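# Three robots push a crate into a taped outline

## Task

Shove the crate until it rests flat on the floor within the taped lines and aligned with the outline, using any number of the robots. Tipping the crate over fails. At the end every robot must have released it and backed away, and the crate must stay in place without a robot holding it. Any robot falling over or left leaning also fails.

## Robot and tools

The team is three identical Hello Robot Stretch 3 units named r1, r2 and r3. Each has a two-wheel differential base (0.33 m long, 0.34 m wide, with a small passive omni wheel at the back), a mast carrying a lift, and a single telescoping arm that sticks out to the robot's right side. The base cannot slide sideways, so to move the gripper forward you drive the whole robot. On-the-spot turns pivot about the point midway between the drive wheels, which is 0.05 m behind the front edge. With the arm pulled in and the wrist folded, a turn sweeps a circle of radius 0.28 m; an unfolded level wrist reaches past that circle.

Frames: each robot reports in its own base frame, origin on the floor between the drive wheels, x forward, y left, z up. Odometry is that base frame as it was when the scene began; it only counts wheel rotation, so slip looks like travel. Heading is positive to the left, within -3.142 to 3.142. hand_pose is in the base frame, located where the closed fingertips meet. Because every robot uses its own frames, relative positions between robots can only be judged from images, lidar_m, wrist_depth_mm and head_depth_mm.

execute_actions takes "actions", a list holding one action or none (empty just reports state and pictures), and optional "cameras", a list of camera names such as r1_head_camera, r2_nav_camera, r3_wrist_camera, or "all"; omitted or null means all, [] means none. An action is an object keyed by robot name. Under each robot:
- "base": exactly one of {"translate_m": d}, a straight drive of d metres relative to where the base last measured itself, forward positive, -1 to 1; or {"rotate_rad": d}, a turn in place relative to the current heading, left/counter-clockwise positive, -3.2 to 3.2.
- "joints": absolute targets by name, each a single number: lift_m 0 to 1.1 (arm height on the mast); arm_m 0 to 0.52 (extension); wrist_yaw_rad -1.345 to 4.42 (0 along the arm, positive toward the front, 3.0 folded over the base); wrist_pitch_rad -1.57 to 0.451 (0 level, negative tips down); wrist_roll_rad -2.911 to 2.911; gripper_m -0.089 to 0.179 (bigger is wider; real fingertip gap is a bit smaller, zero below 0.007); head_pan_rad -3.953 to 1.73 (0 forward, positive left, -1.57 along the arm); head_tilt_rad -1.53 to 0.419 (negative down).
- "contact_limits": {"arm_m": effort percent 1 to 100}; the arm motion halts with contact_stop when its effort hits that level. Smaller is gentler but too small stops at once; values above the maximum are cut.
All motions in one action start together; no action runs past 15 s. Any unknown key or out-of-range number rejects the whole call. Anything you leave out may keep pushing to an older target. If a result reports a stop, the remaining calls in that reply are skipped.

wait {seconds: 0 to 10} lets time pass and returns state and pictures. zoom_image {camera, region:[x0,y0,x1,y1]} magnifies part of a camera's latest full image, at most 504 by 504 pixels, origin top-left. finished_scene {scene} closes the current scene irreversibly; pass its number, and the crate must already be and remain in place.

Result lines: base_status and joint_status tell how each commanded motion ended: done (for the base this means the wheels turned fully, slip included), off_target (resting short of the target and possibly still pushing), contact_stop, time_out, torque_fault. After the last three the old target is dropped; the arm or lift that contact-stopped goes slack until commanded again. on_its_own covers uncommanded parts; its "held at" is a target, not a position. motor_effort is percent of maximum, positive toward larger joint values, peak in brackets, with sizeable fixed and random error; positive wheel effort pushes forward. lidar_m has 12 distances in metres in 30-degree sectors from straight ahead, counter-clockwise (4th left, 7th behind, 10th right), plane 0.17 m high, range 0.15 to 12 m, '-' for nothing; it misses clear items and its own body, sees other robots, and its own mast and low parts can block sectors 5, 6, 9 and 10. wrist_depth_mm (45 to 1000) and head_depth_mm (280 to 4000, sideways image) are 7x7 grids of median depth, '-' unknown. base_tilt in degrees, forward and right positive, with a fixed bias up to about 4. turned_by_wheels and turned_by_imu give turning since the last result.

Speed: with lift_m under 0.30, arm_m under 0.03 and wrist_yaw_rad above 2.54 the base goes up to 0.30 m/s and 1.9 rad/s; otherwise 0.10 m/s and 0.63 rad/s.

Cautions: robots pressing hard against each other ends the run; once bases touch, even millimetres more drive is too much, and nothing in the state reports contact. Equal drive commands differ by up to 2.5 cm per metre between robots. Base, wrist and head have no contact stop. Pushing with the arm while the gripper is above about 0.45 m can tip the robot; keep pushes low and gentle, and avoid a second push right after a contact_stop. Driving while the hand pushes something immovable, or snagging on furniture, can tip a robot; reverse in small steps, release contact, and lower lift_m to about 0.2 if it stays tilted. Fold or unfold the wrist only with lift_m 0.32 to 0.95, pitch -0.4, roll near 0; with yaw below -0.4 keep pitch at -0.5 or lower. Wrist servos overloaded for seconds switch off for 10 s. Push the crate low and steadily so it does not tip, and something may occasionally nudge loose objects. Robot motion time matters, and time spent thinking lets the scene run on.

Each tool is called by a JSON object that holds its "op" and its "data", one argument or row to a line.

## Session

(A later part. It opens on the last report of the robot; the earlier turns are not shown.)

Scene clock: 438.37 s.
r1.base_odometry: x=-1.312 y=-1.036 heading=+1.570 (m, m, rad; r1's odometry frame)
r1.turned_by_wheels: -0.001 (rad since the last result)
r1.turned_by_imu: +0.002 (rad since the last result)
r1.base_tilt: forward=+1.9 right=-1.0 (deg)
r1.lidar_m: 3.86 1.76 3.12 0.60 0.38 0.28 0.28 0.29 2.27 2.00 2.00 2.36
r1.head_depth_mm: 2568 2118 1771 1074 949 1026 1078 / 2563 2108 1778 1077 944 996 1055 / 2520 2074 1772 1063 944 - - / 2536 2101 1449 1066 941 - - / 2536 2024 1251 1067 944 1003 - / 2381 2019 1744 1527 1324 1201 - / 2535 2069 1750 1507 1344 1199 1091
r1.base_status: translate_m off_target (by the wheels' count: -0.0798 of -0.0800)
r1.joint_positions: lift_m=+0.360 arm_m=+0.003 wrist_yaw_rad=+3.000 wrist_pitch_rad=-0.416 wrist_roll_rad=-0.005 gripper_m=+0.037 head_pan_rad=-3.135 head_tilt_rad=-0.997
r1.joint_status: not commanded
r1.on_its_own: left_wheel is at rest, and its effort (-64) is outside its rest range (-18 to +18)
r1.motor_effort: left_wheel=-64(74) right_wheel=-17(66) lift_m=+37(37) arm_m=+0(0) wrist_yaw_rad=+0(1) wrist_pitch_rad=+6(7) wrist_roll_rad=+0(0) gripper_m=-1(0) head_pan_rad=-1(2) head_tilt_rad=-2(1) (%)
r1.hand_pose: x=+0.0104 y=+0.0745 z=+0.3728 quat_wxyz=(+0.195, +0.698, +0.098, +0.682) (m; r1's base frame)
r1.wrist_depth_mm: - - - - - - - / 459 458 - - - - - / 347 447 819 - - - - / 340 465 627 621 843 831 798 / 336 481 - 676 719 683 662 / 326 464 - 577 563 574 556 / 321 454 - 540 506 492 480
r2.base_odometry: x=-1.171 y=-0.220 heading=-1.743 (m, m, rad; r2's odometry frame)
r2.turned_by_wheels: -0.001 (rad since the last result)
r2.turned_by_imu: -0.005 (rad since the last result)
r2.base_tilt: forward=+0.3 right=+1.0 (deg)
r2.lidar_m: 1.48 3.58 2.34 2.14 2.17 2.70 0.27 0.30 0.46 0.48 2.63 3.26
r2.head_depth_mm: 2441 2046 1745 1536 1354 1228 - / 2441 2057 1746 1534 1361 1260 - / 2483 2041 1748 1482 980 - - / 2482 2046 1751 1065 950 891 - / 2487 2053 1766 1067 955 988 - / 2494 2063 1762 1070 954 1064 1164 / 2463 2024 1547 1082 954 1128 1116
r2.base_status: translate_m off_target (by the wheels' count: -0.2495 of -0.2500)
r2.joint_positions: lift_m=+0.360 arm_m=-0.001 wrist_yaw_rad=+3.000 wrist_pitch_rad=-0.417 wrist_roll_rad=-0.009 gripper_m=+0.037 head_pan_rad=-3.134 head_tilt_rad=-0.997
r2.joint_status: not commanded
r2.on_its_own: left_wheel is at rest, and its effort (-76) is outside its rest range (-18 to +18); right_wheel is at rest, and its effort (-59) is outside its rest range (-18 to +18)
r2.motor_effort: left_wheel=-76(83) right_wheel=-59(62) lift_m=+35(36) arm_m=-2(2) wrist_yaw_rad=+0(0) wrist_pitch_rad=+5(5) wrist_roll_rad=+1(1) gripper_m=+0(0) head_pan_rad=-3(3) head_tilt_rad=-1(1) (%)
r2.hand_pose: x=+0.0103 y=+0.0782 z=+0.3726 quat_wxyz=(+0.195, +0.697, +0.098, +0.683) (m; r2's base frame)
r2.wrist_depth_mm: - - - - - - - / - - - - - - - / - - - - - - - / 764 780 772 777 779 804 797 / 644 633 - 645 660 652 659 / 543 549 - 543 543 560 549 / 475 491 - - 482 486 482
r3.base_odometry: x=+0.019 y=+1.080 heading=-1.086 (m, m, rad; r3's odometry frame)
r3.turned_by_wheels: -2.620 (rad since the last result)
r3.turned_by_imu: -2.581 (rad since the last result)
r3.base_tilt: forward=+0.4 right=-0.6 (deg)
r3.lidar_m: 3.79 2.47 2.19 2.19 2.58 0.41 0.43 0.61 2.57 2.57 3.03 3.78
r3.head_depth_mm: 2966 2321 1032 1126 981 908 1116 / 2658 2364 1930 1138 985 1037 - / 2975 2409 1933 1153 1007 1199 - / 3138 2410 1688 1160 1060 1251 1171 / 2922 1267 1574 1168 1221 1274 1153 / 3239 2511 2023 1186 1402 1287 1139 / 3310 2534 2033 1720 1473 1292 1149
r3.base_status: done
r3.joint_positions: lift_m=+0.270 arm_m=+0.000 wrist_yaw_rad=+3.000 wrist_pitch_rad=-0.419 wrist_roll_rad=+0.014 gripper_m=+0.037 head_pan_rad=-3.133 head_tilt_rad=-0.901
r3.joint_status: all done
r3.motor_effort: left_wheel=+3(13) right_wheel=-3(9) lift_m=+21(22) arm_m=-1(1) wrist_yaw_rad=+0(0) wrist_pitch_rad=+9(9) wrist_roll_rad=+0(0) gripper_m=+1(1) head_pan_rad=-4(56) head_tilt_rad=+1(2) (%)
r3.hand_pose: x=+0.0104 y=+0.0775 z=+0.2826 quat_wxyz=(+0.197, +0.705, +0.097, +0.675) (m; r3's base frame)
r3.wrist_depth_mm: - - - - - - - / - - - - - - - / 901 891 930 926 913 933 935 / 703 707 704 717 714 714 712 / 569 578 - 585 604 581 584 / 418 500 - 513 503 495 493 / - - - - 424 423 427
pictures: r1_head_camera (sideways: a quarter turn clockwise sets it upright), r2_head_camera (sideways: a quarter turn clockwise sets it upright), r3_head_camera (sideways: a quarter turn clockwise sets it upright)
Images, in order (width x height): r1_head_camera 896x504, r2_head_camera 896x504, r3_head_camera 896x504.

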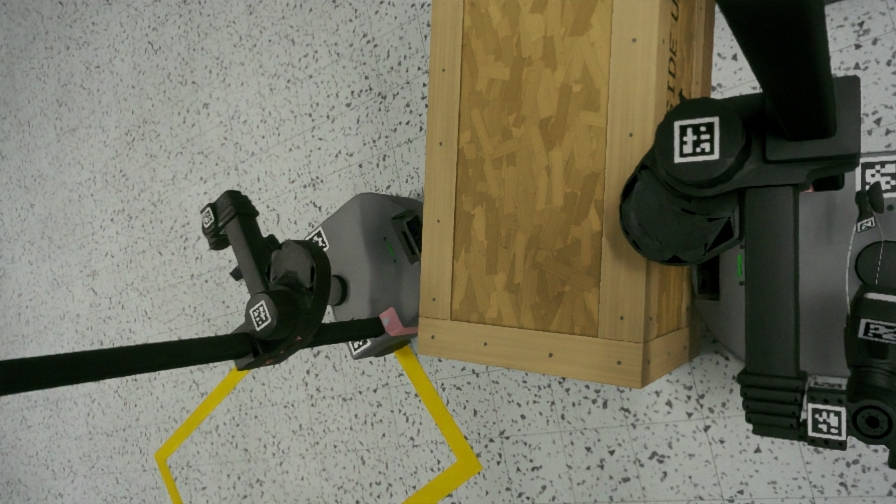

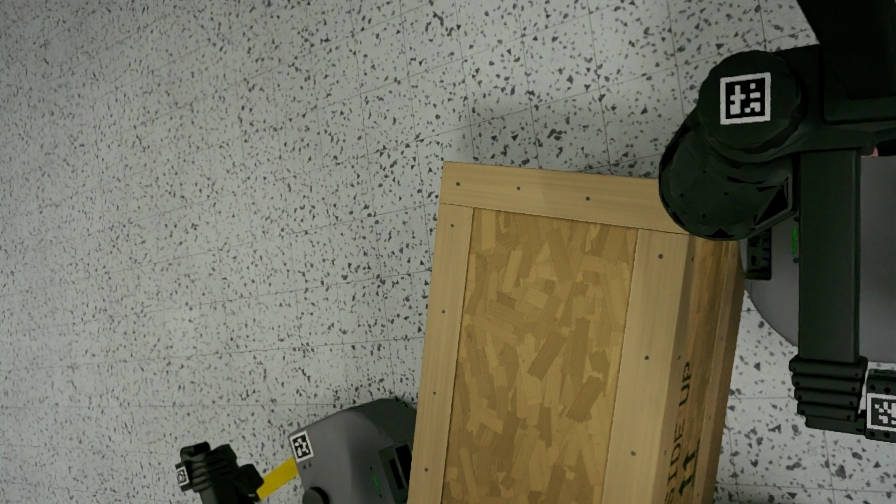

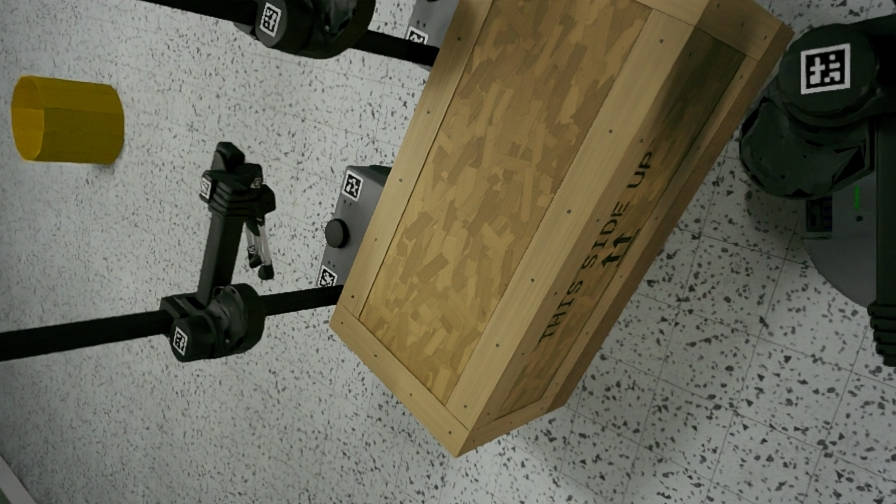

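{"op": "execute_actions", "data": {
  "actions": [
    {"r1":{"base":{"rotate_rad":0.12}},"r2":{"base":{"rotate_rad":0.06}},"r3":{"base":{"rotate_rad":-0.85},"joints":{"head_tilt_rad":-0.7}}}
  ],
  "cameras": []
}}

{"op": "execute_actions", "data": {
  "actions": [
    {"r1":{"base":{"translate_m":-0.4}},"r2":{"base":{"translate_m":-0.4}},"r3":{"base":{"translate_m":1.0}}}
  ],
  "cameras": ["r3_head_camera","r2_head_camera","r1_head_camera"]
}}

Scene clock: 470.10 s.
r1.base_odometry: x=-1.312 y=-1.036 heading=+1.689 (m, m, rad; r1's odometry frame)
r1.turned_by_wheels: +0.120 (rad since the last result)
r1.turned_by_imu: +0.120 (rad since the last result)
r1.base_tilt: forward=+2.0 right=-0.9 (deg)
r1.lidar_m: 3.85 1.76 2.95 0.60 0.34 0.28 0.28 0.30 2.15 2.00 2.02 2.56
r1.head_depth_mm: 2580 2094 1772 1539 940 882 1075 / 2562 2081 1775 1067 946 892 1061 / 2564 2094 1483 1062 945 - - / 2592 2073 1464 1065 938 - - / 2372 1174 1482 1442 935 1139 - / 2517 2070 1748 1523 1346 1225 - / 2484 2065 1751 1517 1344 1199 1089
r1.base_status: done
r1.joint_positions: lift_m=+0.360 arm_m=+0.003 wrist_yaw_rad=+3.000 wrist_pitch_rad=-0.416 wrist_roll_rad=-0.005 gripper_m=+0.037 head_pan_rad=-3.135 head_tilt_rad=-0.997
r1.joint_status: not commanded
r1.motor_effort: left_wheel=-3(60) right_wheel=+3(6) lift_m=+37(37) arm_m=+0(0) wrist_yaw_rad=-1(0) wrist_pitch_rad=+7(7) wrist_roll_rad=+0(0) gripper_m=+0(0) head_pan_rad=-1(2) head_tilt_rad=-2(2) (%)
r1.hand_pose: x=+0.0104 y=+0.0745 z=+0.3728 quat_wxyz=(+0.195, +0.698, +0.098, +0.682) (m; r1's base frame)
r1.wrist_depth_mm: - - - - - - - / 451 415 - - - - - / 326 377 - 787 - - - / 302 400 635 626 848 866 824 / 311 425 - 680 719 659 661 / 303 416 - 590 556 573 560 / 301 411 - 533 503 492 482
r2.base_odometry: x=-1.171 y=-0.220 heading=-1.683 (m, m, rad; r2's odometry frame)
r2.turned_by_wheels: +0.060 (rad since the last result)
r2.turned_by_imu: +0.059 (rad since the last result)
r2.base_tilt: forward=+0.2 right=+1.0 (deg)
r2.lidar_m: 1.49 3.31 2.29 2.15 2.19 0.28 0.27 0.31 0.49 0.59 2.65 3.40
r2.head_depth_mm: 2421 2016 1741 1526 1356 1218 - / 2429 2040 1748 1524 1359 1261 - / 2489 2054 1734 1068 960 - - / 2471 2035 1755 1071 951 894 - / 2489 2059 1758 1070 956 1022 - / 2477 2078 1755 1072 959 1123 1158 / 2554 2069 1524 1077 955 1179 1117
r2.base_status: done
r2.joint_positions: lift_m=+0.360 arm_m=-0.001 wrist_yaw_rad=+3.000 wrist_pitch_rad=-0.417 wrist_roll_rad=-0.009 gripper_m=+0.037 head_pan_rad=-3.134 head_tilt_rad=-0.997
r2.joint_status: not commanded
r2.motor_effort: left_wheel=-2(76) right_wheel=+2(44) lift_m=+36(36) arm_m=-2(2) wrist_yaw_rad=+0(1) wrist_pitch_rad=+5(5) wrist_roll_rad=+1(1) gripper_m=+0(1) head_pan_rad=-4(4) head_tilt_rad=-1(1) (%)
r2.hand_pose: x=+0.0103 y=+0.0782 z=+0.3726 quat_wxyz=(+0.195, +0.697, +0.098, +0.683) (m; r2's base frame)
r2.wrist_depth_mm: - - - - - - - / - - - - - - - / - - - - - - - / 761 788 792 799 806 803 795 / 638 643 - 646 660 656 656 / 540 545 - 548 537 553 553 / 473 492 - - 486 480 488
r3.base_odometry: x=+0.019 y=+1.080 heading=-1.936 (m, m, rad; r3's odometry frame)
r3.turned_by_wheels: -0.850 (rad since the last result)
r3.turned_by_imu: -0.837 (rad since the last result)
r3.base_tilt: forward=+0.4 right=-0.6 (deg)
r3.lidar_m: 3.55 3.78 3.17 2.26 2.20 2.26 0.41 0.41 0.47 0.81 2.57 2.65
r3.head_depth_mm: 2644 2827 2550 1966 1603 1352 1181 / 2944 3168 2574 1996 1637 1369 1184 / 3363 3512 2625 2020 1635 1383 1191 / 3895 3827 2665 2043 1652 1306 921 / - 3902 2698 1938 1465 982 880 / - - 2764 1338 1469 990 869 / - - 2792 1139 1345 1000 857
r3.base_status: done
r3.joint_positions: lift_m=+0.270 arm_m=+0.000 wrist_yaw_rad=+3.000 wrist_pitch_rad=-0.419 wrist_roll_rad=+0.014 gripper_m=+0.037 head_pan_rad=-3.134 head_tilt_rad=-0.704
r3.joint_status: all done
r3.motor_effort: left_wheel=+3(11) right_wheel=-3(12) lift_m=+21(21) arm_m=-1(1) wrist_yaw_rad=+0(1) wrist_pitch_rad=+9(9) wrist_roll_rad=+0(0) gripper_m=+1(0) head_pan_rad=-5(3) head_tilt_rad=+3(17) (%)
r3.hand_pose: x=+0.0104 y=+0.0775 z=+0.2826 quat_wxyz=(+0.197, +0.705, +0.097, +0.675) (m; r3's base frame)
r3.wrist_depth_mm: - - - - - - - / - - - - - - - / 892 890 917 924 918 930 932 / 703 703 710 716 703 713 717 / 571 572 - 579 608 588 585 / 484 497 - 519 509 492 499 / - - - - 423 425 427
pictures: none
No camera images: the call's "cameras" was empty. Leave "cameras" out to get every camera's image.

Scene clock: 475.57 s.
r1.base_odometry: x=-1.265 y=-1.433 heading=+1.689 (m, m, rad; r1's odometry frame)
r1.turned_by_wheels: -0.001 (rad since the last result)
r1.turned_by_imu: +0.001 (rad since the last result)
r1.base_tilt: forward=+1.9 right=-1.1 (deg)
r1.lidar_m: 4.25 2.12 0.61 0.59 0.33 0.28 0.28 0.31 2.20 2.04 2.07 2.62
r1.head_depth_mm: 2585 1959 1732 1543 943 880 1075 / 1477 1757 1724 1068 943 885 1066 / 2592 2075 1788 1070 947 - - / 2548 2085 1764 1063 939 - - / 2502 2059 1758 1492 936 1182 - / 2555 2063 1768 1515 1354 1221 - / 2529 2059 1755 1533 1348 1205 1086
r1.base_status: translate_m off_target (by the wheels' count: -0.3997 of -0.4000)
r1.joint_positions: lift_m=+0.360 arm_m=+0.003 wrist_yaw_rad=+3.000 wrist_pitch_rad=-0.416 wrist_roll_rad=-0.005 gripper_m=+0.037 head_pan_rad=-3.135 head_tilt_rad=-0.997
r1.joint_status: not commanded
r1.on_its_own: left_wheel is at rest, and its effort (-66) is outside its rest range (-18 to +18); right_wheel is at rest, and its effort (-29) is outside its rest range (-18 to +18)
r1.motor_effort: left_wheel=-66(79) right_wheel=-29(62) lift_m=+37(37) arm_m=+0(0) wrist_yaw_rad=+0(0) wrist_pitch_rad=+7(7) wrist_roll_rad=+0(0) gripper_m=+0(0) head_pan_rad=-1(1) head_tilt_rad=-1(2) (%)
r1.hand_pose: x=+0.0104 y=+0.0745 z=+0.3728 quat_wxyz=(+0.195, +0.698, +0.098, +0.682) (m; r1's base frame)
r1.wrist_depth_mm: - - - - - - - / 455 404 - - - - - / 310 362 803 802 - - - / 292 386 644 609 823 837 812 / 295 409 - 655 713 663 650 / 295 411 - 595 573 587 558 / 293 405 - 541 503 492 482
r2.base_odometry: x=-1.126 y=+0.178 heading=-1.684 (m, m, rad; r2's odometry frame)
r2.turned_by_wheels: -0.001 (rad since the last result)
r2.turned_by_imu: -0.014 (rad since the last result)
r2.base_tilt: forward=+0.2 right=+0.9 (deg)
r2.lidar_m: 1.86 3.32 2.26 2.11 2.15 0.27 0.27 0.31 0.50 0.59 2.68 3.40
r2.head_depth_mm: 2456 2038 1738 1528 1354 1218 - / 2449 2048 1742 1532 1360 1256 - / 2450 2048 1765 1071 964 - - / 2478 1841 1740 1071 950 891 - / 1707 1800 1765 1074 953 1032 - / 2356 2054 1776 1077 959 1163 1159 / 2487 2066 1776 1081 959 1184 1114
r2.base_status: translate_m off_target (by the wheels' count: -0.3996 of -0.4000)
r2.joint_positions: lift_m=+0.360 arm_m=-0.001 wrist_yaw_rad=+3.000 wrist_pitch_rad=-0.417 wrist_roll_rad=-0.009 gripper_m=+0.037 head_pan_rad=-3.134 head_tilt_rad=-0.997
r2.joint_status: not commanded
r2.on_its_own: left_wheel is at rest, and its effort (-66) is outside its rest range (-18 to +18); right_wheel is at rest, and its effort (-45) is outside its rest range (-18 to +18)
r2.motor_effort: left_wheel=-66(85) right_wheel=-45(62) lift_m=+36(36) arm_m=-2(2) wrist_yaw_rad=+1(0) wrist_pitch_rad=+5(5) wrist_roll_rad=+1(1) gripper_m=+0(1) head_pan_rad=-2(4) head_tilt_rad=-2(2) (%)
r2.hand_pose: x=+0.0103 y=+0.0782 z=+0.3726 quat_wxyz=(+0.195, +0.697, +0.098, +0.683) (m; r2's base frame)
r2.wrist_depth_mm: - - - - - - - / - - - - - - - / - - - - - - - / 777 773 787 785 793 810 804 / 631 639 - 653 672 662 654 / 539 546 - 552 541 555 562 / 474 488 - - 476 491 490
r3.base_odometry: x=-0.338 y=+0.146 heading=-1.936 (m, m, rad; r3's odometry frame)
r3.turned_by_wheels: +0.000 (rad since the last result)
r3.turned_by_imu: -0.003 (rad since the last result)
r3.base_tilt: forward=+0.4 right=-0.6 (deg)
r3.lidar_m: 2.84 2.95 3.03 2.82 2.70 2.78 0.98 0.99 2.99 2.14 2.05 2.11
r3.head_depth_mm: 3245 3375 2566 1965 1611 1355 1179 / 3616 3625 2601 1988 1618 1371 1187 / - 3715 2634 1467 1515 1386 1198 / - 3815 2424 1437 1467 1393 1202 / - 3916 1711 1446 1413 1397 1205 / - 3758 2748 1466 1370 1418 1216 / - - 2702 1483 1331 1427 1228
r3.base_status: done
r3.joint_positions: lift_m=+0.270 arm_m=+0.000 wrist_yaw_rad=+3.000 wrist_pitch_rad=-0.419 wrist_roll_rad=+0.014 gripper_m=+0.037 head_pan_rad=-3.134 head_tilt_rad=-0.704
r3.joint_status: not commanded
r3.motor_effort: left_wheel=+3(13) right_wheel=-3(7) lift_m=+21(21) arm_m=-1(0) wrist_yaw_rad=+0(0) wrist_pitch_rad=+9(9) wrist_roll_rad=+0(0) gripper_m=+1(0) head_pan_rad=-3(4) head_tilt_rad=+2(1) (%)
r3.hand_pose: x=+0.0104 y=+0.0775 z=+0.2826 quat_wxyz=(+0.197, +0.705, +0.097, +0.675) (m; r3's base frame)
r3.wrist_depth_mm: - - - - - - - / - - - - - - - / 897 882 922 923 921 921 953 / 703 705 695 707 710 720 721 / 570 574 - 580 604 585 583 / 486 507 - 512 511 490 494 / - - - - 421 426 427
pictures: r1_head_camera (sideways: a quarter turn clockwise sets it upright), r2_head_camera (sideways: a quarter turn clockwise sets it upright), r3_head_camera (sideways: a quarter turn clockwise sets it upright)
Images, in order (width x height): r1_head_camera 896x504, r2_head_camera 896x504, r3_head_camera 896x504.

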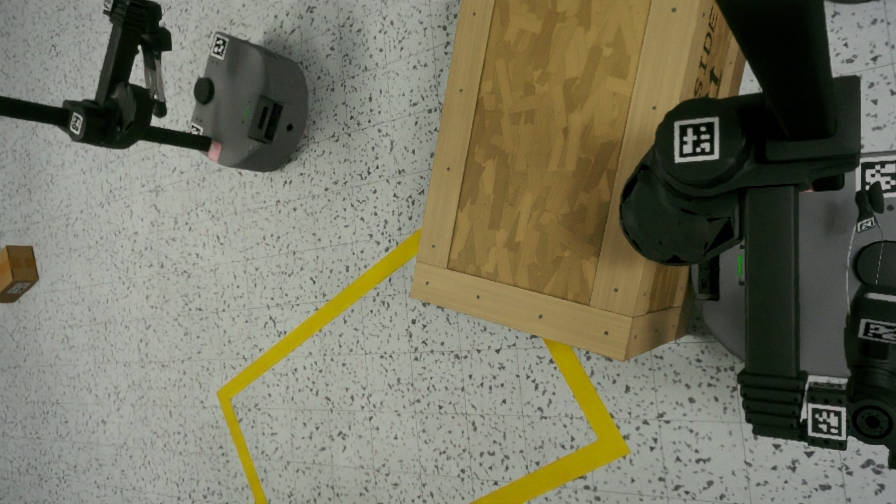

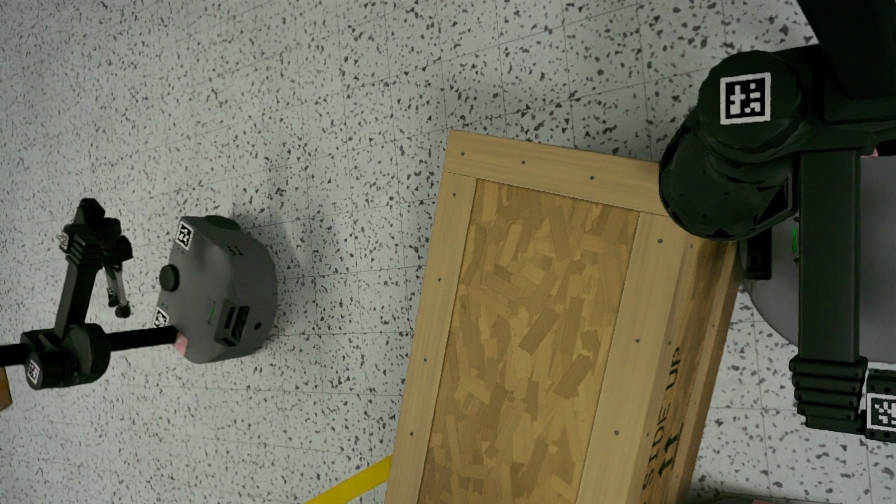

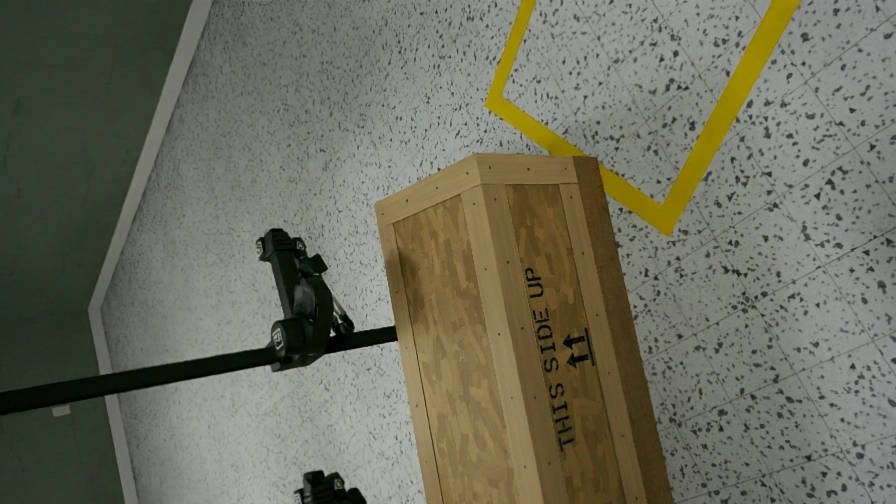

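{"op": "execute_actions", "data": {
  "actions": [
    {"r1":{"base":{"rotate_rad":0.16}},"r2":{"base":{"rotate_rad":0.175}},"r3":{"base":{"rotate_rad":0.2}}}
  ],
  "cameras": []
}}

{"op": "execute_actions", "data": {
  "actions": [
    {"r1":{"base":{"translate_m":-0.4}},"r2":{"base":{"translate_m":-0.4}},"r3":{"base":{"translate_m":0.4}}}
  ],
  "cameras": ["r3_head_camera","r2_head_camera","r1_head_camera"]
}}

Scene clock: 484.97 s.
r1.base_odometry: x=-1.265 y=-1.433 heading=+1.849 (m, m, rad; r1's odometry frame)
r1.turned_by_wheels: +0.160 (rad since the last result)
r1.turned_by_imu: +0.160 (rad since the last result)
r1.base_tilt: forward=+1.8 right=-1.0 (deg)
r1.lidar_m: 2.12 2.18 0.59 0.47 0.30 0.27 0.28 2.74 2.09 2.04 2.15 3.04
r1.head_depth_mm: 2597 1743 1671 1541 949 862 1078 / 2572 2115 1778 1530 945 885 1067 / 2530 2099 1779 1066 943 - - / 2542 2095 1772 1479 939 - - / 2531 2080 1759 1522 1318 1219 - / 2525 2081 1764 1526 1343 1216 - / 2503 2072 1752 1519 1339 1199 1090
r1.base_status: done
r1.joint_positions: lift_m=+0.360 arm_m=+0.003 wrist_yaw_rad=+3.000 wrist_pitch_rad=-0.416 wrist_roll_rad=-0.005 gripper_m=+0.037 head_pan_rad=-3.135 head_tilt_rad=-0.997
r1.joint_status: not commanded
r1.motor_effort: left_wheel=-3(63) right_wheel=+3(18) lift_m=+37(37) arm_m=+0(0) wrist_yaw_rad=-1(1) wrist_pitch_rad=+7(6) wrist_roll_rad=+0(0) gripper_m=-1(0) head_pan_rad=-1(2) head_tilt_rad=-2(1) (%)
r1.hand_pose: x=+0.0104 y=+0.0745 z=+0.3728 quat_wxyz=(+0.195, +0.698, +0.098, +0.682) (m; r1's base frame)
r1.wrist_depth_mm: - - - - - - - / 460 408 568 - - - - / 289 321 627 783 - - - / 268 340 665 624 621 813 821 / 275 364 - 654 648 688 658 / 280 366 - 589 564 576 555 / 284 368 - 533 500 489 485
r2.base_odometry: x=-1.126 y=+0.178 heading=-1.509 (m, m, rad; r2's odometry frame)
r2.turned_by_wheels: +0.175 (rad since the last result)
r2.turned_by_imu: +0.173 (rad since the last result)
r2.base_tilt: forward=+0.2 right=+0.9 (deg)
r2.lidar_m: 1.86 2.79 2.15 2.11 2.25 0.27 0.28 0.35 0.51 2.63 2.80 4.06
r2.head_depth_mm: 2458 2044 1732 1523 1356 1219 - / 2442 1963 1751 1533 963 1236 - / 1737 1770 1742 1063 954 - - / 2292 2009 1766 1074 953 938 - / 2504 2066 1752 1076 954 1168 - / 2477 2063 1774 1077 974 1207 1161 / 2489 2061 1759 1077 1006 1196 1117
r2.base_status: done
r2.joint_positions: lift_m=+0.360 arm_m=-0.001 wrist_yaw_rad=+3.000 wrist_pitch_rad=-0.417 wrist_roll_rad=-0.009 gripper_m=+0.037 head_pan_rad=-3.134 head_tilt_rad=-0.997
r2.joint_status: not commanded
r2.motor_effort: left_wheel=-1(67) right_wheel=+3(32) lift_m=+36(35) arm_m=-2(2) wrist_yaw_rad=+0(0) wrist_pitch_rad=+5(5) wrist_roll_rad=+1(1) gripper_m=+0(0) head_pan_rad=-4(4) head_tilt_rad=+0(1) (%)
r2.hand_pose: x=+0.0103 y=+0.0782 z=+0.3726 quat_wxyz=(+0.195, +0.697, +0.098, +0.683) (m; r2's base frame)
r2.wrist_depth_mm: - - - - - - - / - - - - - - - / - - - - - - - / 758 779 798 778 796 789 801 / 624 641 - 645 667 654 655 / 548 551 - 548 540 554 555 / 471 493 - - 476 485 488
r3.base_odometry: x=-0.338 y=+0.146 heading=-1.736 (m, m, rad; r3's odometry frame)
r3.turned_by_wheels: +0.200 (rad since the last result)
r3.turned_by_imu: +0.196 (rad since the last result)
r3.base_tilt: forward=+0.4 right=-0.5 (deg)
r3.lidar_m: 2.96 2.95 3.26 2.70 2.69 1.03 0.98 1.01 2.52 2.06 2.05 2.27
r3.head_depth_mm: - 3611 2542 1971 1559 1359 1177 / - 3688 2476 1405 1459 1365 1184 / - 3760 1697 1407 1455 1374 1193 / - 3595 2585 1427 1449 1386 1198 / - 3946 2713 1443 1460 1396 1203 / - - 2407 1453 1457 1412 1219 / - 3459 1816 2049 1612 1424 1226
r3.base_status: done
r3.joint_positions: lift_m=+0.270 arm_m=+0.000 wrist_yaw_rad=+3.000 wrist_pitch_rad=-0.419 wrist_roll_rad=+0.014 gripper_m=+0.037 head_pan_rad=-3.134 head_tilt_rad=-0.704
r3.joint_status: not commanded
r3.motor_effort: left_wheel=-2(9) right_wheel=+3(10) lift_m=+21(21) arm_m=-1(0) wrist_yaw_rad=+1(0) wrist_pitch_rad=+9(9) wrist_roll_rad=+0(0) gripper_m=+1(1) head_pan_rad=-5(4) head_tilt_rad=+2(2) (%)
r3.hand_pose: x=+0.0104 y=+0.0775 z=+0.2826 quat_wxyz=(+0.197, +0.705, +0.097, +0.675) (m; r3's base frame)
r3.wrist_depth_mm: - - - - - - - / - - - - - - - / 891 892 921 899 942 923 932 / 698 708 716 700 714 722 724 / 572 575 - 581 600 576 585 / 484 504 - 510 508 496 490 / - - - - 426 424 423
pictures: none
No camera images: the call's "cameras" was empty. Leave "cameras" out to get every camera's image.

Scene clock: 490.10 s.
r1.base_odometry: x=-1.156 y=-1.818 heading=+1.848 (m, m, rad; r1's odometry frame)
r1.turned_by_wheels: -0.001 (rad since the last result)
r1.turned_by_imu: -0.002 (rad since the last result)
r1.base_tilt: forward=+1.9 right=-1.0 (deg)
r1.lidar_m: 2.51 3.68 0.61 0.34 0.26 0.26 0.28 2.75 2.08 2.02 2.13 3.00
r1.head_depth_mm: 2578 2090 1736 1541 948 862 1054 / 2532 2096 1786 1527 943 866 1059 / 2480 2103 1754 1505 946 - - / 2529 2099 1767 1541 974 - - / 2563 2082 1746 1522 1351 1248 - / 2536 2073 1760 1522 1351 1221 - / 2534 2058 1765 1518 1344 1200 1091
r1.base_status: translate_m off_target (by the wheels' count: -0.3998 of -0.4000)
r1.joint_positions: lift_m=+0.360 arm_m=+0.003 wrist_yaw_rad=+3.001 wrist_pitch_rad=-0.416 wrist_roll_rad=-0.005 gripper_m=+0.037 head_pan_rad=-3.135 head_tilt_rad=-0.997
r1.joint_status: not commanded
r1.on_its_own: left_wheel is at rest, and its effort (-70) is outside its rest range (-18 to +18)
r1.motor_effort: left_wheel=-70(96) right_wheel=-13(68) lift_m=+37(36) arm_m=+0(0) wrist_yaw_rad=+0(2) wrist_pitch_rad=+6(7) wrist_roll_rad=+0(0) gripper_m=+0(0) head_pan_rad=-2(1) head_tilt_rad=-2(2) (%)
r1.hand_pose: x=+0.0103 y=+0.0745 z=+0.3728 quat_wxyz=(+0.195, +0.698, +0.098, +0.682) (m; r1's base frame)
r1.wrist_depth_mm: - - 805 - - 607 - / 460 406 424 569 - - - / 279 278 431 624 753 - - / 237 287 461 647 596 572 803 / 247 307 - 687 597 626 660 / 257 317 - 602 572 577 545 / 263 335 - 546 501 495 479
r2.base_odometry: x=-1.151 y=+0.576 heading=-1.509 (m, m, rad; r2's odometry frame)
r2.turned_by_wheels: +0.000 (rad since the last result)
r2.turned_by_imu: -0.077 (rad since the last result)
r2.base_tilt: forward=+0.2 right=+0.9 (deg)
r2.lidar_m: 2.09 3.07 2.25 2.18 2.26 0.26 0.28 0.39 0.57 2.57 2.66 3.64
r2.head_depth_mm: 2431 2038 1740 1523 1319 1219 - / 2262 1910 1748 1517 948 1056 - / 1798 1856 1744 1070 947 - - / 2473 2068 1767 1064 948 1021 - / 2462 2055 1765 1072 970 1209 - / 2482 2049 1229 1077 1018 1234 1160 / 2551 2074 1238 1080 1187 1177 1118
r2.base_status: translate_m off_target (by the wheels' count: -0.3996 of -0.4000)
r2.joint_positions: lift_m=+0.360 arm_m=-0.001 wrist_yaw_rad=+3.000 wrist_pitch_rad=-0.417 wrist_roll_rad=-0.009 gripper_m=+0.037 head_pan_rad=-3.134 head_tilt_rad=-0.997
r2.joint_status: not commanded
r2.on_its_own: left_wheel is at rest, and its effort (-63) is outside its rest range (-18 to +18); right_wheel is at rest, and its effort (-54) is outside its rest range (-18 to +18)
r2.motor_effort: left_wheel=-63(89) right_wheel=-54(78) lift_m=+36(36) arm_m=-2(2) wrist_yaw_rad=+0(0) wrist_pitch_rad=+5(5) wrist_roll_rad=+1(1) gripper_m=+0(1) head_pan_rad=-4(3) head_tilt_rad=-1(1) (%)
r2.hand_pose: x=+0.0103 y=+0.0782 z=+0.3726 quat_wxyz=(+0.195, +0.697, +0.098, +0.683) (m; r2's base frame)
r2.wrist_depth_mm: - - - - - - - / - - - - - - - / - - - - - - - / 757 778 787 795 798 800 804 / 642 648 - 650 669 663 664 / 547 543 - 548 544 554 558 / 473 497 - - 482 484 486
r3.base_odometry: x=-0.404 y=-0.249 heading=-1.736 (m, m, rad; r3's odometry frame)
r3.turned_by_wheels: +0.000 (rad since the last result)
r3.turned_by_imu: -0.002 (rad since the last result)
r3.base_tilt: forward=+0.4 right=-0.6 (deg)
r3.lidar_m: 2.59 2.58 2.86 2.86 2.81 1.05 1.05 1.19 2.35 1.92 1.91 2.12
r3.head_depth_mm: - 3611 2462 1842 1558 1359 1177 / - 3661 1622 1392 1507 1368 1183 / - 3485 2423 1424 1520 1385 1196 / - 3833 2683 1473 1568 1390 1206 / - 3955 1931 1502 1611 1402 1216 / - 3763 2429 1549 1647 1406 1214 / - 3775 2807 2113 1700 1426 1227
r3.base_status: done
r3.joint_positions: lift_m=+0.270 arm_m=+0.000 wrist_yaw_rad=+3.000 wrist_pitch_rad=-0.419 wrist_roll_rad=+0.014 gripper_m=+0.037 head_pan_rad=-3.134 head_tilt_rad=-0.703
r3.joint_status: not commanded
r3.motor_effort: left_wheel=-2(8) right_wheel=+3(12) lift_m=+21(21) arm_m=-1(1) wrist_yaw_rad=+0(0) wrist_pitch_rad=+9(9) wrist_roll_rad=+0(0) gripper_m=+0(0) head_pan_rad=-4(5) head_tilt_rad=+1(2) (%)
r3.hand_pose: x=+0.0104 y=+0.0775 z=+0.2826 quat_wxyz=(+0.197, +0.705, +0.097, +0.675) (m; r3's base frame)
r3.wrist_depth_mm: - - - - - - - / - - - - - - - / 903 880 909 929 922 917 933 / 695 700 708 708 719 718 717 / 568 573 - 578 606 582 588 / 488 504 - 515 504 488 493 / - - - - 422 424 429
pictures: r1_head_camera (sideways: a quarter turn clockwise sets it upright), r2_head_camera (sideways: a quarter turn clockwise sets it upright), r3_head_camera (sideways: a quarter turn clockwise sets it upright)
Images, in order (width x height): r1_head_camera 896x504, r2_head_camera 896x504, r3_head_camera 896x504.

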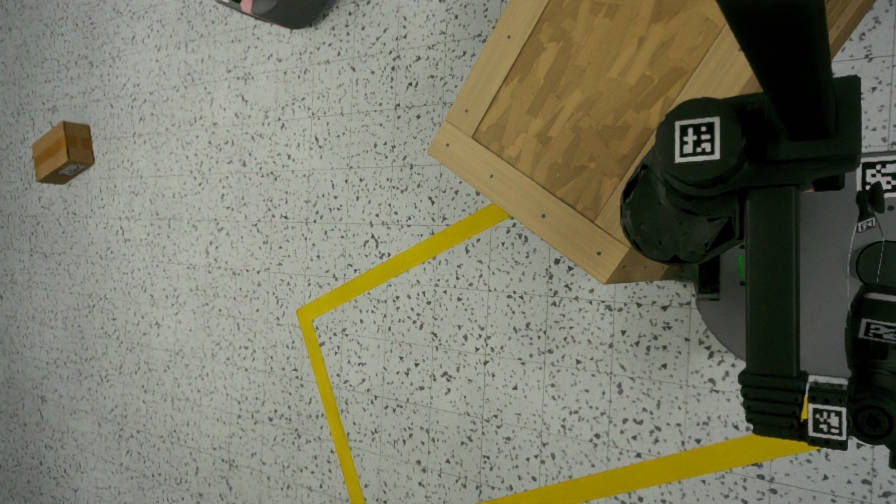

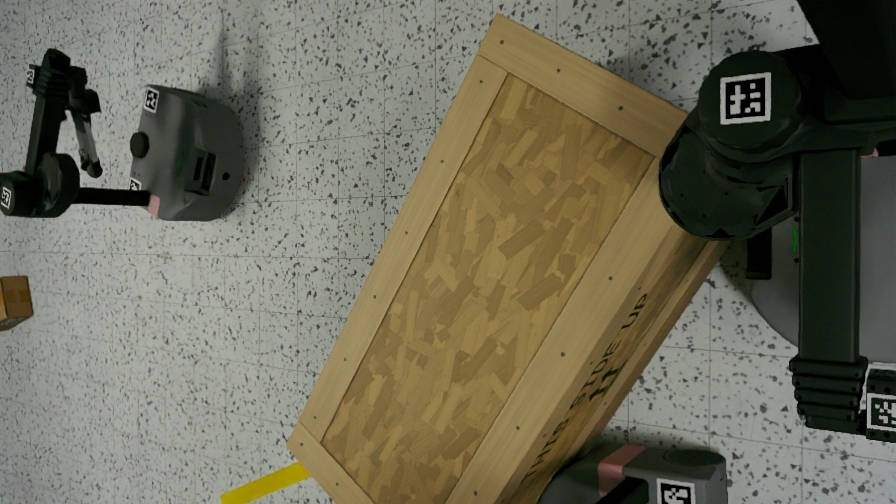

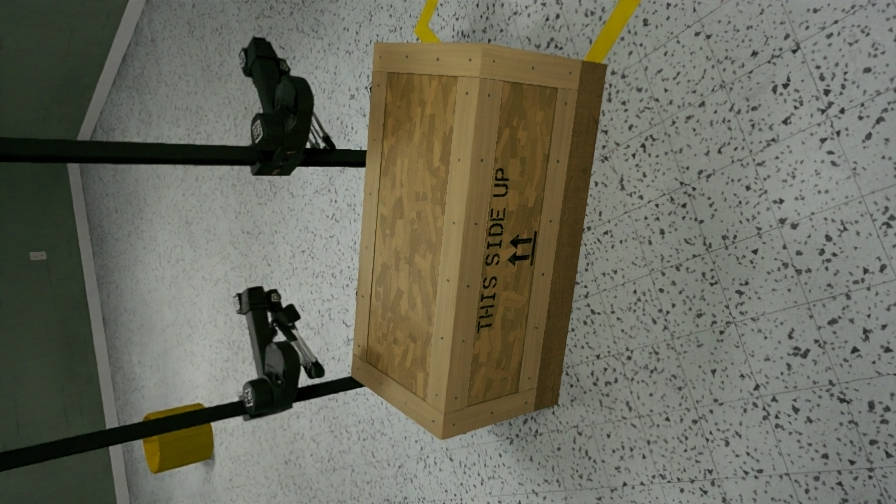

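{"op": "execute_actions", "data": {
  "actions": [
    {"r1":{"base":{"translate_m":0.05}},"r2":{"base":{"translate_m":0.035}}}
  ],
  "cameras": []
}}

{"op": "execute_actions", "data": {
  "actions": [
    {"r1":{"base":{"rotate_rad":-0.33}},"r2":{"base":{"rotate_rad":-0.255}}}
  ],
  "cameras": ["r2_head_camera","r1_head_camera"]
}}

{"op": "execute_actions", "data": {
  "actions": [
    {"r1":{"base":{"translate_m":-0.3}},"r2":{"base":{"translate_m":-0.3}}}
  ],
  "cameras": ["r3_head_camera","r2_head_camera","r1_head_camera"]
}}

Scene clock: 517.97 s.
r1.base_odometry: x=-1.169 y=-1.770 heading=+1.848 (m, m, rad; r1's odometry frame)
r1.turned_by_wheels: +0.000 (rad since the last result)
r1.turned_by_imu: +0.000 (rad since the last result)
r1.base_tilt: forward=+1.9 right=-1.0 (deg)
r1.lidar_m: 2.46 3.67 0.61 0.39 0.31 0.30 0.32 2.75 2.08 2.03 2.12 3.00
r1.head_depth_mm: 2582 2115 1741 1540 946 858 1072 / 2575 2109 1779 1066 946 874 1062 / 2482 2091 1776 1084 946 - - / 2525 2100 1766 1535 971 - - / 2524 2079 1761 1525 1350 1238 - / 2543 2061 1763 1528 1355 1213 - / 2500 2082 1743 1532 1343 1204 1086
r1.base_status: done
r1.joint_positions: lift_m=+0.360 arm_m=+0.003 wrist_yaw_rad=+3.001 wrist_pitch_rad=-0.416 wrist_roll_rad=-0.005 gripper_m=+0.037 head_pan_rad=-3.135 head_tilt_rad=-0.997
r1.joint_status: not commanded
r1.motor_effort: left_wheel=+1(53) right_wheel=+0(12) lift_m=+36(36) arm_m=+0(0) wrist_yaw_rad=-2(0) wrist_pitch_rad=+7(6) wrist_roll_rad=+0(0) gripper_m=+0(0) head_pan_rad=-1(2) head_tilt_rad=-2(1) (%)
r1.hand_pose: x=+0.0103 y=+0.0745 z=+0.3728 quat_wxyz=(+0.195, +0.698, +0.098, +0.682) (m; r1's base frame)
r1.wrist_depth_mm: - - - - - 611 - / 462 408 473 638 - - - / 284 316 494 696 756 - - / 276 331 537 675 588 591 805 / 283 354 - 703 591 622 663 / 296 374 - 579 571 585 560 / 300 386 - 548 499 493 477
r2.base_odometry: x=-1.149 y=+0.541 heading=-1.509 (m, m, rad; r2's odometry frame)
r2.turned_by_wheels: +0.000 (rad since the last result)
r2.turned_by_imu: +0.000 (rad since the last result)
r2.base_tilt: forward=+0.2 right=+0.9 (deg)
r2.lidar_m: 2.06 3.07 2.26 2.18 2.26 0.29 0.30 0.44 0.56 2.57 2.67 3.66
r2.head_depth_mm: 2448 2044 1740 1529 1335 1217 - / 2255 1920 1730 1063 956 1231 - / 1829 1880 1753 1071 951 - - / 2459 2039 1755 1066 946 1148 - / 2477 2073 1776 1070 989 1228 - / 2528 2068 1232 1073 1154 1233 1162 / 2517 2074 1234 1082 1227 1180 1120
r2.base_status: done
r2.joint_positions: lift_m=+0.360 arm_m=-0.001 wrist_yaw_rad=+3.000 wrist_pitch_rad=-0.417 wrist_roll_rad=-0.009 gripper_m=+0.037 head_pan_rad=-3.134 head_tilt_rad=-0.997
r2.joint_status: not commanded
r2.motor_effort: left_wheel=+2(51) right_wheel=+0(49) lift_m=+36(35) arm_m=-2(2) wrist_yaw_rad=+0(0) wrist_pitch_rad=+5(5) wrist_roll_rad=+0(1) gripper_m=+0(0) head_pan_rad=-3(3) head_tilt_rad=-1(1) (%)
r2.hand_pose: x=+0.0103 y=+0.0782 z=+0.3726 quat_wxyz=(+0.195, +0.697, +0.098, +0.683) (m; r2's base frame)
r2.wrist_depth_mm: - - - - - - - / - - - - - - - / - - - - - - - / 775 766 787 792 793 811 796 / 643 636 - 644 665 661 652 / 545 535 - 553 540 555 562 / 470 493 - - 477 483 485
r3.base_odometry: x=-0.404 y=-0.249 heading=-1.736 (m, m, rad; r3's odometry frame)
r3.turned_by_wheels: +0.000 (rad since the last result)
r3.turned_by_imu: -0.001 (rad since the last result)
r3.base_tilt: forward=+0.4 right=-0.5 (deg)
r3.lidar_m: 2.59 2.57 2.86 2.85 2.80 1.05 1.05 1.18 2.35 1.93 1.91 2.11
r3.head_depth_mm: - 3622 2562 1850 1569 1354 1177 / - 3706 2376 1400 1498 1369 1184 / - 3545 2405 1419 1530 1374 1199 / - 3881 2637 1475 1565 1387 1200 / - 3946 1983 1502 1621 1404 1207 / - 3771 2433 1550 1638 1414 1220 / - 3800 2783 2116 1695 1420 1223
r3.base_status: not commanded
r3.joint_positions: lift_m=+0.270 arm_m=+0.000 wrist_yaw_rad=+3.000 wrist_pitch_rad=-0.419 wrist_roll_rad=+0.014 gripper_m=+0.037 head_pan_rad=-3.134 head_tilt_rad=-0.703
r3.joint_status: not commanded
r3.motor_effort: left_wheel=-2(1) right_wheel=+3(2) lift_m=+21(21) arm_m=-1(1) wrist_yaw_rad=-1(0) wrist_pitch_rad=+9(9) wrist_roll_rad=+0(0) gripper_m=+1(0) head_pan_rad=-5(3) head_tilt_rad=+2(2) (%)
r3.hand_pose: x=+0.0104 y=+0.0775 z=+0.2826 quat_wxyz=(+0.197, +0.705, +0.097, +0.675) (m; r3's base frame)
r3.wrist_depth_mm: - - - - - - - / - - - - - - - / 903 889 906 913 925 927 938 / 708 704 702 704 712 724 722 / 568 570 - 580 602 582 585 / 483 499 - 513 510 492 487 / - - - - 422 425 428
pictures: none
No camera images: the call's "cameras" was empty. Leave "cameras" out to get every camera's image.

Scene clock: 519.43 s.
r1.base_odometry: x=-1.169 y=-1.770 heading=+1.518 (m, m, rad; r1's odometry frame)
r1.turned_by_wheels: -0.330 (rad since the last result)
r1.turned_by_imu: -0.331 (rad since the last result)
r1.base_tilt: forward=+1.9 right=-1.0 (deg)
r1.lidar_m: 3.92 2.46 0.60 0.58 0.34 0.30 0.30 0.35 2.35 2.02 2.02 2.32
r1.head_depth_mm: 2560 2119 1791 1538 947 887 1070 / 2532 1873 1780 1066 942 891 1061 / 2322 1821 1769 1067 946 - - / 2570 2095 1773 1069 938 - - / 2545 2093 1773 1487 954 1216 - / 2471 2078 1761 1519 1346 1223 - / 2524 2048 1746 1517 1343 1199 1086
r1.base_status: done
r1.joint_positions: lift_m=+0.360 arm_m=+0.003 wrist_yaw_rad=+3.001 wrist_pitch_rad=-0.416 wrist_roll_rad=-0.005 gripper_m=+0.037 head_pan_rad=-3.135 head_tilt_rad=-0.997
r1.joint_status: not commanded
r1.motor_effort: left_wheel=+3(9) right_wheel=-2(5) lift_m=+36(37) arm_m=+0(0) wrist_yaw_rad=-1(1) wrist_pitch_rad=+7(7) wrist_roll_rad=+0(0) gripper_m=+0(0) head_pan_rad=-1(1) head_tilt_rad=-1(2) (%)
r1.hand_pose: x=+0.0103 y=+0.0745 z=+0.3728 quat_wxyz=(+0.195, +0.698, +0.098, +0.682) (m; r1's base frame)
r1.wrist_depth_mm: - - - - - - - / 454 404 - - - - - / 317 363 - 803 - - - / 306 392 725 628 650 822 799 / 310 420 - 666 691 686 653 / 313 420 - 595 573 577 564 / 312 422 - 537 500 495 485
r2.base_odometry: x=-1.149 y=+0.541 heading=-1.764 (m, m, rad; r2's odometry frame)
r2.turned_by_wheels: -0.255 (rad since the last result)
r2.turned_by_imu: -0.253 (rad since the last result)
r2.base_tilt: forward=+0.2 right=+0.9 (deg)
r2.lidar_m: 2.07 2.06 2.50 2.18 2.18 0.66 0.29 0.35 0.52 0.61 2.57 2.99
r2.head_depth_mm: 2447 2031 1753 1525 1362 1215 - / 2429 2048 1752 1523 1354 1257 - / 2454 2049 1751 1066 978 - - / 2343 1955 1766 1070 951 964 - / 2270 1909 1758 1069 953 1174 - / 2312 2014 1774 1077 969 1191 1156 / 2468 2079 1748 1075 988 1213 1125
r2.base_status: done
r2.joint_positions: lift_m=+0.360 arm_m=-0.001 wrist_yaw_rad=+3.000 wrist_pitch_rad=-0.417 wrist_roll_rad=-0.009 gripper_m=+0.037 head_pan_rad=-3.134 head_tilt_rad=-0.997
r2.joint_status: not commanded
r2.motor_effort: left_wheel=+4(9) right_wheel=-3(7) lift_m=+37(36) arm_m=-2(2) wrist_yaw_rad=+1(1) wrist_pitch_rad=+5(5) wrist_roll_rad=+1(1) gripper_m=+0(0) head_pan_rad=-4(3) head_tilt_rad=-1(1) (%)
r2.hand_pose: x=+0.0103 y=+0.0782 z=+0.3726 quat_wxyz=(+0.195, +0.697, +0.098, +0.683) (m; r2's base frame)
r2.wrist_depth_mm: - - - - - - - / - - - - - - - / - - - - - - - / 759 772 763 779 781 791 800 / 640 636 - 652 664 651 657 / 538 546 - 548 541 564 565 / 476 495 - - 486 487 485
r3.base_odometry: x=-0.404 y=-0.249 heading=-1.736 (m, m, rad; r3's odometry frame)
r3.turned_by_wheels: +0.000 (rad since the last result)
r3.turned_by_imu: +0.000 (rad since the last result)
r3.base_tilt: forward=+0.4 right=-0.6 (deg)
r3.lidar_m: 2.59 2.58 2.85 2.85 2.81 1.05 1.05 1.18 2.35 1.93 1.91 2.11
r3.head_depth_mm: - 3579 2543 1845 1565 1361 1178 / - 3647 1816 1397 1500 1367 1185 / - 3559 1856 1424 1527 1384 1192 / - 3850 2653 1470 1573 1395 1200 / - 3892 1962 1507 1614 1400 1211 / - 3801 2430 1551 1643 1418 1222 / - 3798 2799 2114 1711 1432 1229
r3.base_status: not commanded
r3.joint_positions: lift_m=+0.270 arm_m=+0.000 wrist_yaw_rad=+3.000 wrist_pitch_rad=-0.419 wrist_roll_rad=+0.014 gripper_m=+0.037 head_pan_rad=-3.134 head_tilt_rad=-0.703
r3.joint_status: not commanded
r3.motor_effort: left_wheel=-1(2) right_wheel=+3(2) lift_m=+22(21) arm_m=-1(1) wrist_yaw_rad=+0(0) wrist_pitch_rad=+9(9) wrist_roll_rad=+0(0) gripper_m=+1(0) head_pan_rad=-5(4) head_tilt_rad=+1(1) (%)
r3.hand_pose: x=+0.0104 y=+0.0775 z=+0.2826 quat_wxyz=(+0.197, +0.705, +0.097, +0.675) (m; r3's base frame)
r3.wrist_depth_mm: - - - - - - - / - - - - - - - / 880 878 915 942 915 921 928 / 692 708 709 713 719 718 723 / 578 577 - 572 603 580 586 / 486 502 - 513 505 490 494 / - - - - 426 428 426
pictures: r1_head_camera (sideways: a quarter turn clockwise sets it upright), r2_head_camera (sideways: a quarter turn clockwise sets it upright)
Images, in order (width x height): r1_head_camera 896x504, r2_head_camera 896x504.

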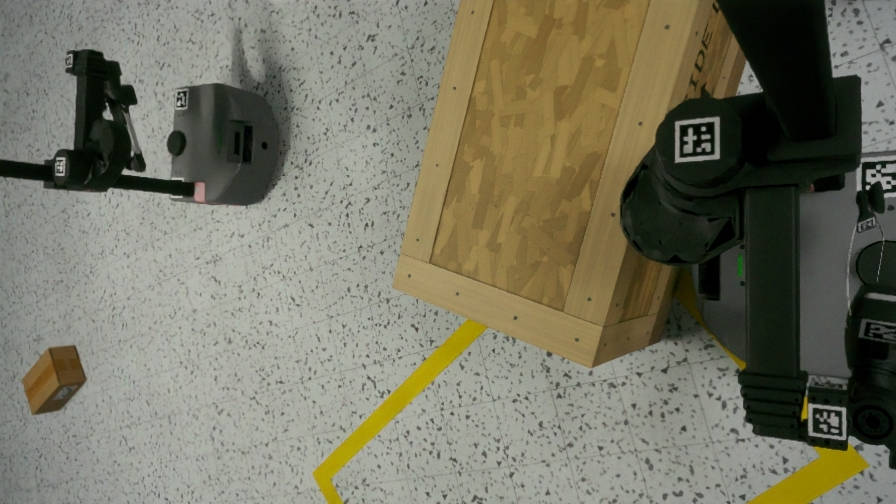

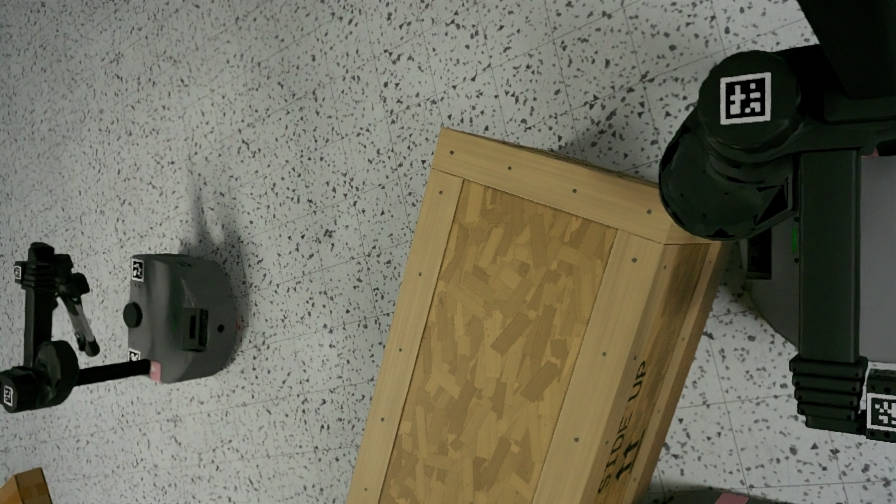

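Scene clock: 523.37 s.
r1.base_odometry: x=-1.185 y=-2.069 heading=+1.518 (m, m, rad; r1's odometry frame)
r1.turned_by_wheels: +0.000 (rad since the last result)
r1.turned_by_imu: -0.001 (rad since the last result)
r1.base_tilt: forward=+1.9 right=-1.0 (deg)
r1.lidar_m: 4.04 2.72 0.60 0.52 0.31 0.27 0.27 0.32 2.44 2.11 2.11 2.41
r1.head_depth_mm: 2582 1998 1766 1536 945 870 1073 / 2563 1676 1634 1536 941 879 1059 / 2490 1718 1675 1066 938 - - / 2534 2102 1767 1063 942 - - / 2534 2066 1777 1526 939 1187 - / 2528 2065 1752 1531 1345 1227 - / 2526 2073 1741 1533 1342 1197 1090
r1.base_status: translate_m off_target (by the wheels' count: -0.2997 of -0.3000)
r1.joint_positions: lift_m=+0.360 arm_m=+0.003 wrist_yaw_rad=+3.000 wrist_pitch_rad=-0.416 wrist_roll_rad=-0.005 gripper_m=+0.037 head_pan_rad=-3.135 head_tilt_rad=-0.996
r1.joint_status: not commanded
r1.on_its_own: left_wheel is at rest, and its effort (-62) is outside its rest range (-18 to +18); right_wheel is at rest, and its effort (-34) is outside its rest range (-18 to +18)
r1.motor_effort: left_wheel=-62(100) right_wheel=-34(85) lift_m=+36(37) arm_m=+0(0) wrist_yaw_rad=-1(2) wrist_pitch_rad=+7(6) wrist_roll_rad=+0(0) gripper_m=+0(0) head_pan_rad=-1(1) head_tilt_rad=-2(2) (%)
r1.hand_pose: x=+0.0104 y=+0.0745 z=+0.3728 quat_wxyz=(+0.195, +0.698, +0.098, +0.682) (m; r1's base frame)
r1.wrist_depth_mm: - - - - - - - / 463 410 649 - - - - / 301 330 726 795 - - - / 277 353 722 627 643 843 821 / 282 381 - 664 686 661 660 / 287 378 - 590 574 564 554 / 286 377 - 532 490 496 485
r2.base_odometry: x=-1.091 y=+0.835 heading=-1.765 (m, m, rad; r2's odometry frame)
r2.turned_by_wheels: -0.001 (rad since the last result)
r2.turned_by_imu: -0.020 (rad since the last result)
r2.base_tilt: forward=+0.3 right=+1.0 (deg)
r2.lidar_m: 2.34 2.34 2.45 2.11 2.11 2.43 0.27 0.32 0.51 0.61 2.64 3.04
r2.head_depth_mm: 2443 2036 1748 1518 1349 1217 - / 2491 2040 1745 1523 1354 1257 - / 2434 2042 1749 1068 977 - - / 2456 2071 1746 1075 952 898 - / 2494 1763 1698 1076 955 1072 - / 1472 1738 1719 1085 954 1183 - / 2499 2100 1772 1084 975 1200 1123
r2.base_status: translate_m off_target (by the wheels' count: -0.2996 of -0.3000)
r2.joint_positions: lift_m=+0.360 arm_m=-0.001 wrist_yaw_rad=+3.000 wrist_pitch_rad=-0.417 wrist_roll_rad=-0.009 gripper_m=+0.037 head_pan_rad=-3.135 head_tilt_rad=-0.996
r2.joint_status: not commanded
r2.on_its_own: left_wheel is at rest, and its effort (-74) is outside its rest range (-18 to +18); right_wheel is at rest, and its effort (-32) is outside its rest range (-18 to +18)
r2.motor_effort: left_wheel=-74(91) right_wheel=-32(70) lift_m=+36(36) arm_m=-2(2) wrist_yaw_rad=+0(1) wrist_pitch_rad=+5(5) wrist_roll_rad=+1(1) gripper_m=+0(0) head_pan_rad=-3(4) head_tilt_rad=-2(1) (%)
r2.hand_pose: x=+0.0103 y=+0.0782 z=+0.3727 quat_wxyz=(+0.195, +0.697, +0.098, +0.683) (m; r2's base frame)
r2.wrist_depth_mm: - - - - - - - / - - - - - - - / - - - - - - - / 765 778 779 789 790 795 795 / 630 645 - 647 671 657 655 / 542 546 - 543 533 562 561 / 469 491 - - 483 488 491
r3.base_odometry: x=-0.404 y=-0.249 heading=-1.736 (m, m, rad; r3's odometry frame)
r3.turned_by_wheels: +0.000 (rad since the last result)
r3.turned_by_imu: -0.001 (rad since the last result)
r3.base_tilt: forward=+0.4 right=-0.6 (deg)
r3.lidar_m: 2.59 2.58 2.85 2.84 2.80 0.79 0.79 0.90 2.35 1.92 1.91 2.12
r3.head_depth_mm: - 3644 2341 1373 1158 1303 1181 / - 3665 2276 1403 1197 1312 1189 / - 3320 2416 1418 1215 1341 1194 / - 3861 2675 1423 1256 1379 1202 / - 3938 2403 1444 1286 1403 1205 / - 3738 1737 1457 1347 1415 1218 / - 3650 2705 2122 1651 1429 1225
r3.base_status: not commanded
r3.joint_positions: lift_m=+0.270 arm_m=+0.000 wrist_yaw_rad=+3.000 wrist_pitch_rad=-0.419 wrist_roll_rad=+0.014 gripper_m=+0.037 head_pan_rad=-3.134 head_tilt_rad=-0.703
r3.joint_status: not commanded
r3.motor_effort: left_wheel=-2(1) right_wheel=+3(3) lift_m=+21(21) arm_m=-1(1) wrist_yaw_rad=-1(0) wrist_pitch_rad=+9(9) wrist_roll_rad=+0(0) gripper_m=+0(1) head_pan_rad=-5(5) head_tilt_rad=+1(1) (%)
r3.hand_pose: x=+0.0104 y=+0.0775 z=+0.2826 quat_wxyz=(+0.197, +0.705, +0.097, +0.675) (m; r3's base frame)
r3.wrist_depth_mm: - - - - - - - / - - - - - - - / 904 874 913 915 927 938 918 / 701 703 714 705 710 716 710 / 571 570 - 583 604 580 583 / 487 501 - 515 507 491 495 / - - - - 423 425 426
pictures: r1_head_camera (sideways: a quarter turn clockwise sets it upright), r2_head_camera (sideways: a quarter turn clockwise sets it upright), r3_head_camera (sideways: a quarter turn clockwise sets it upright)
Images, in order (width x height): r1_head_camera 896x504, r2_head_camera 896x504, r3_head_camera 896x504.

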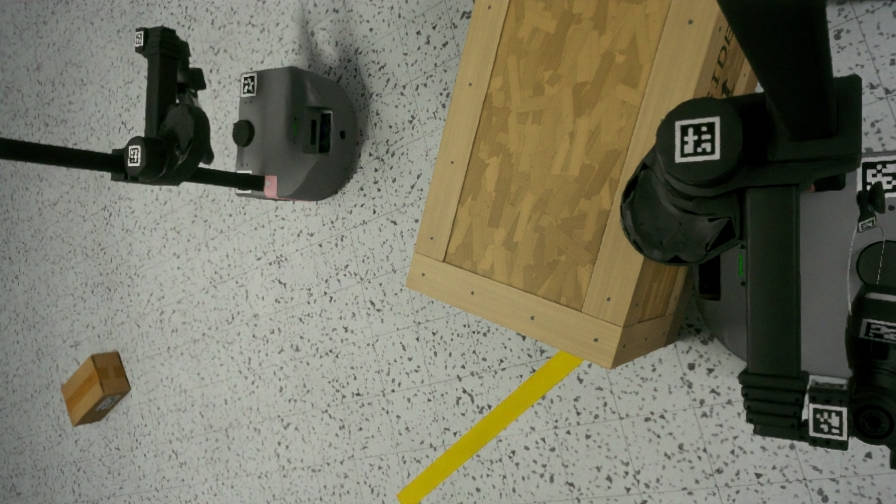

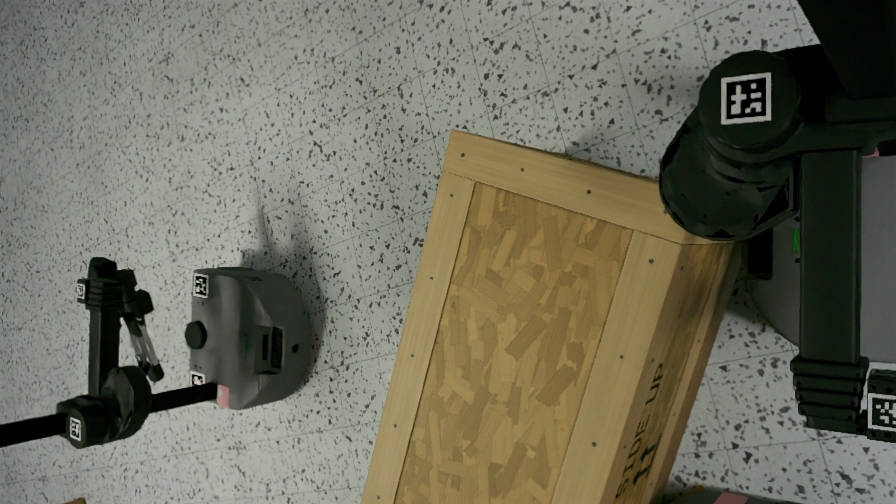

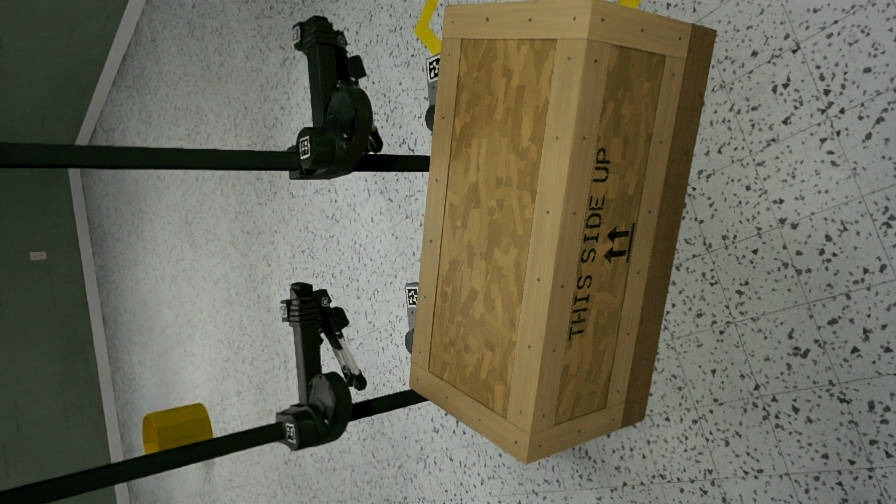

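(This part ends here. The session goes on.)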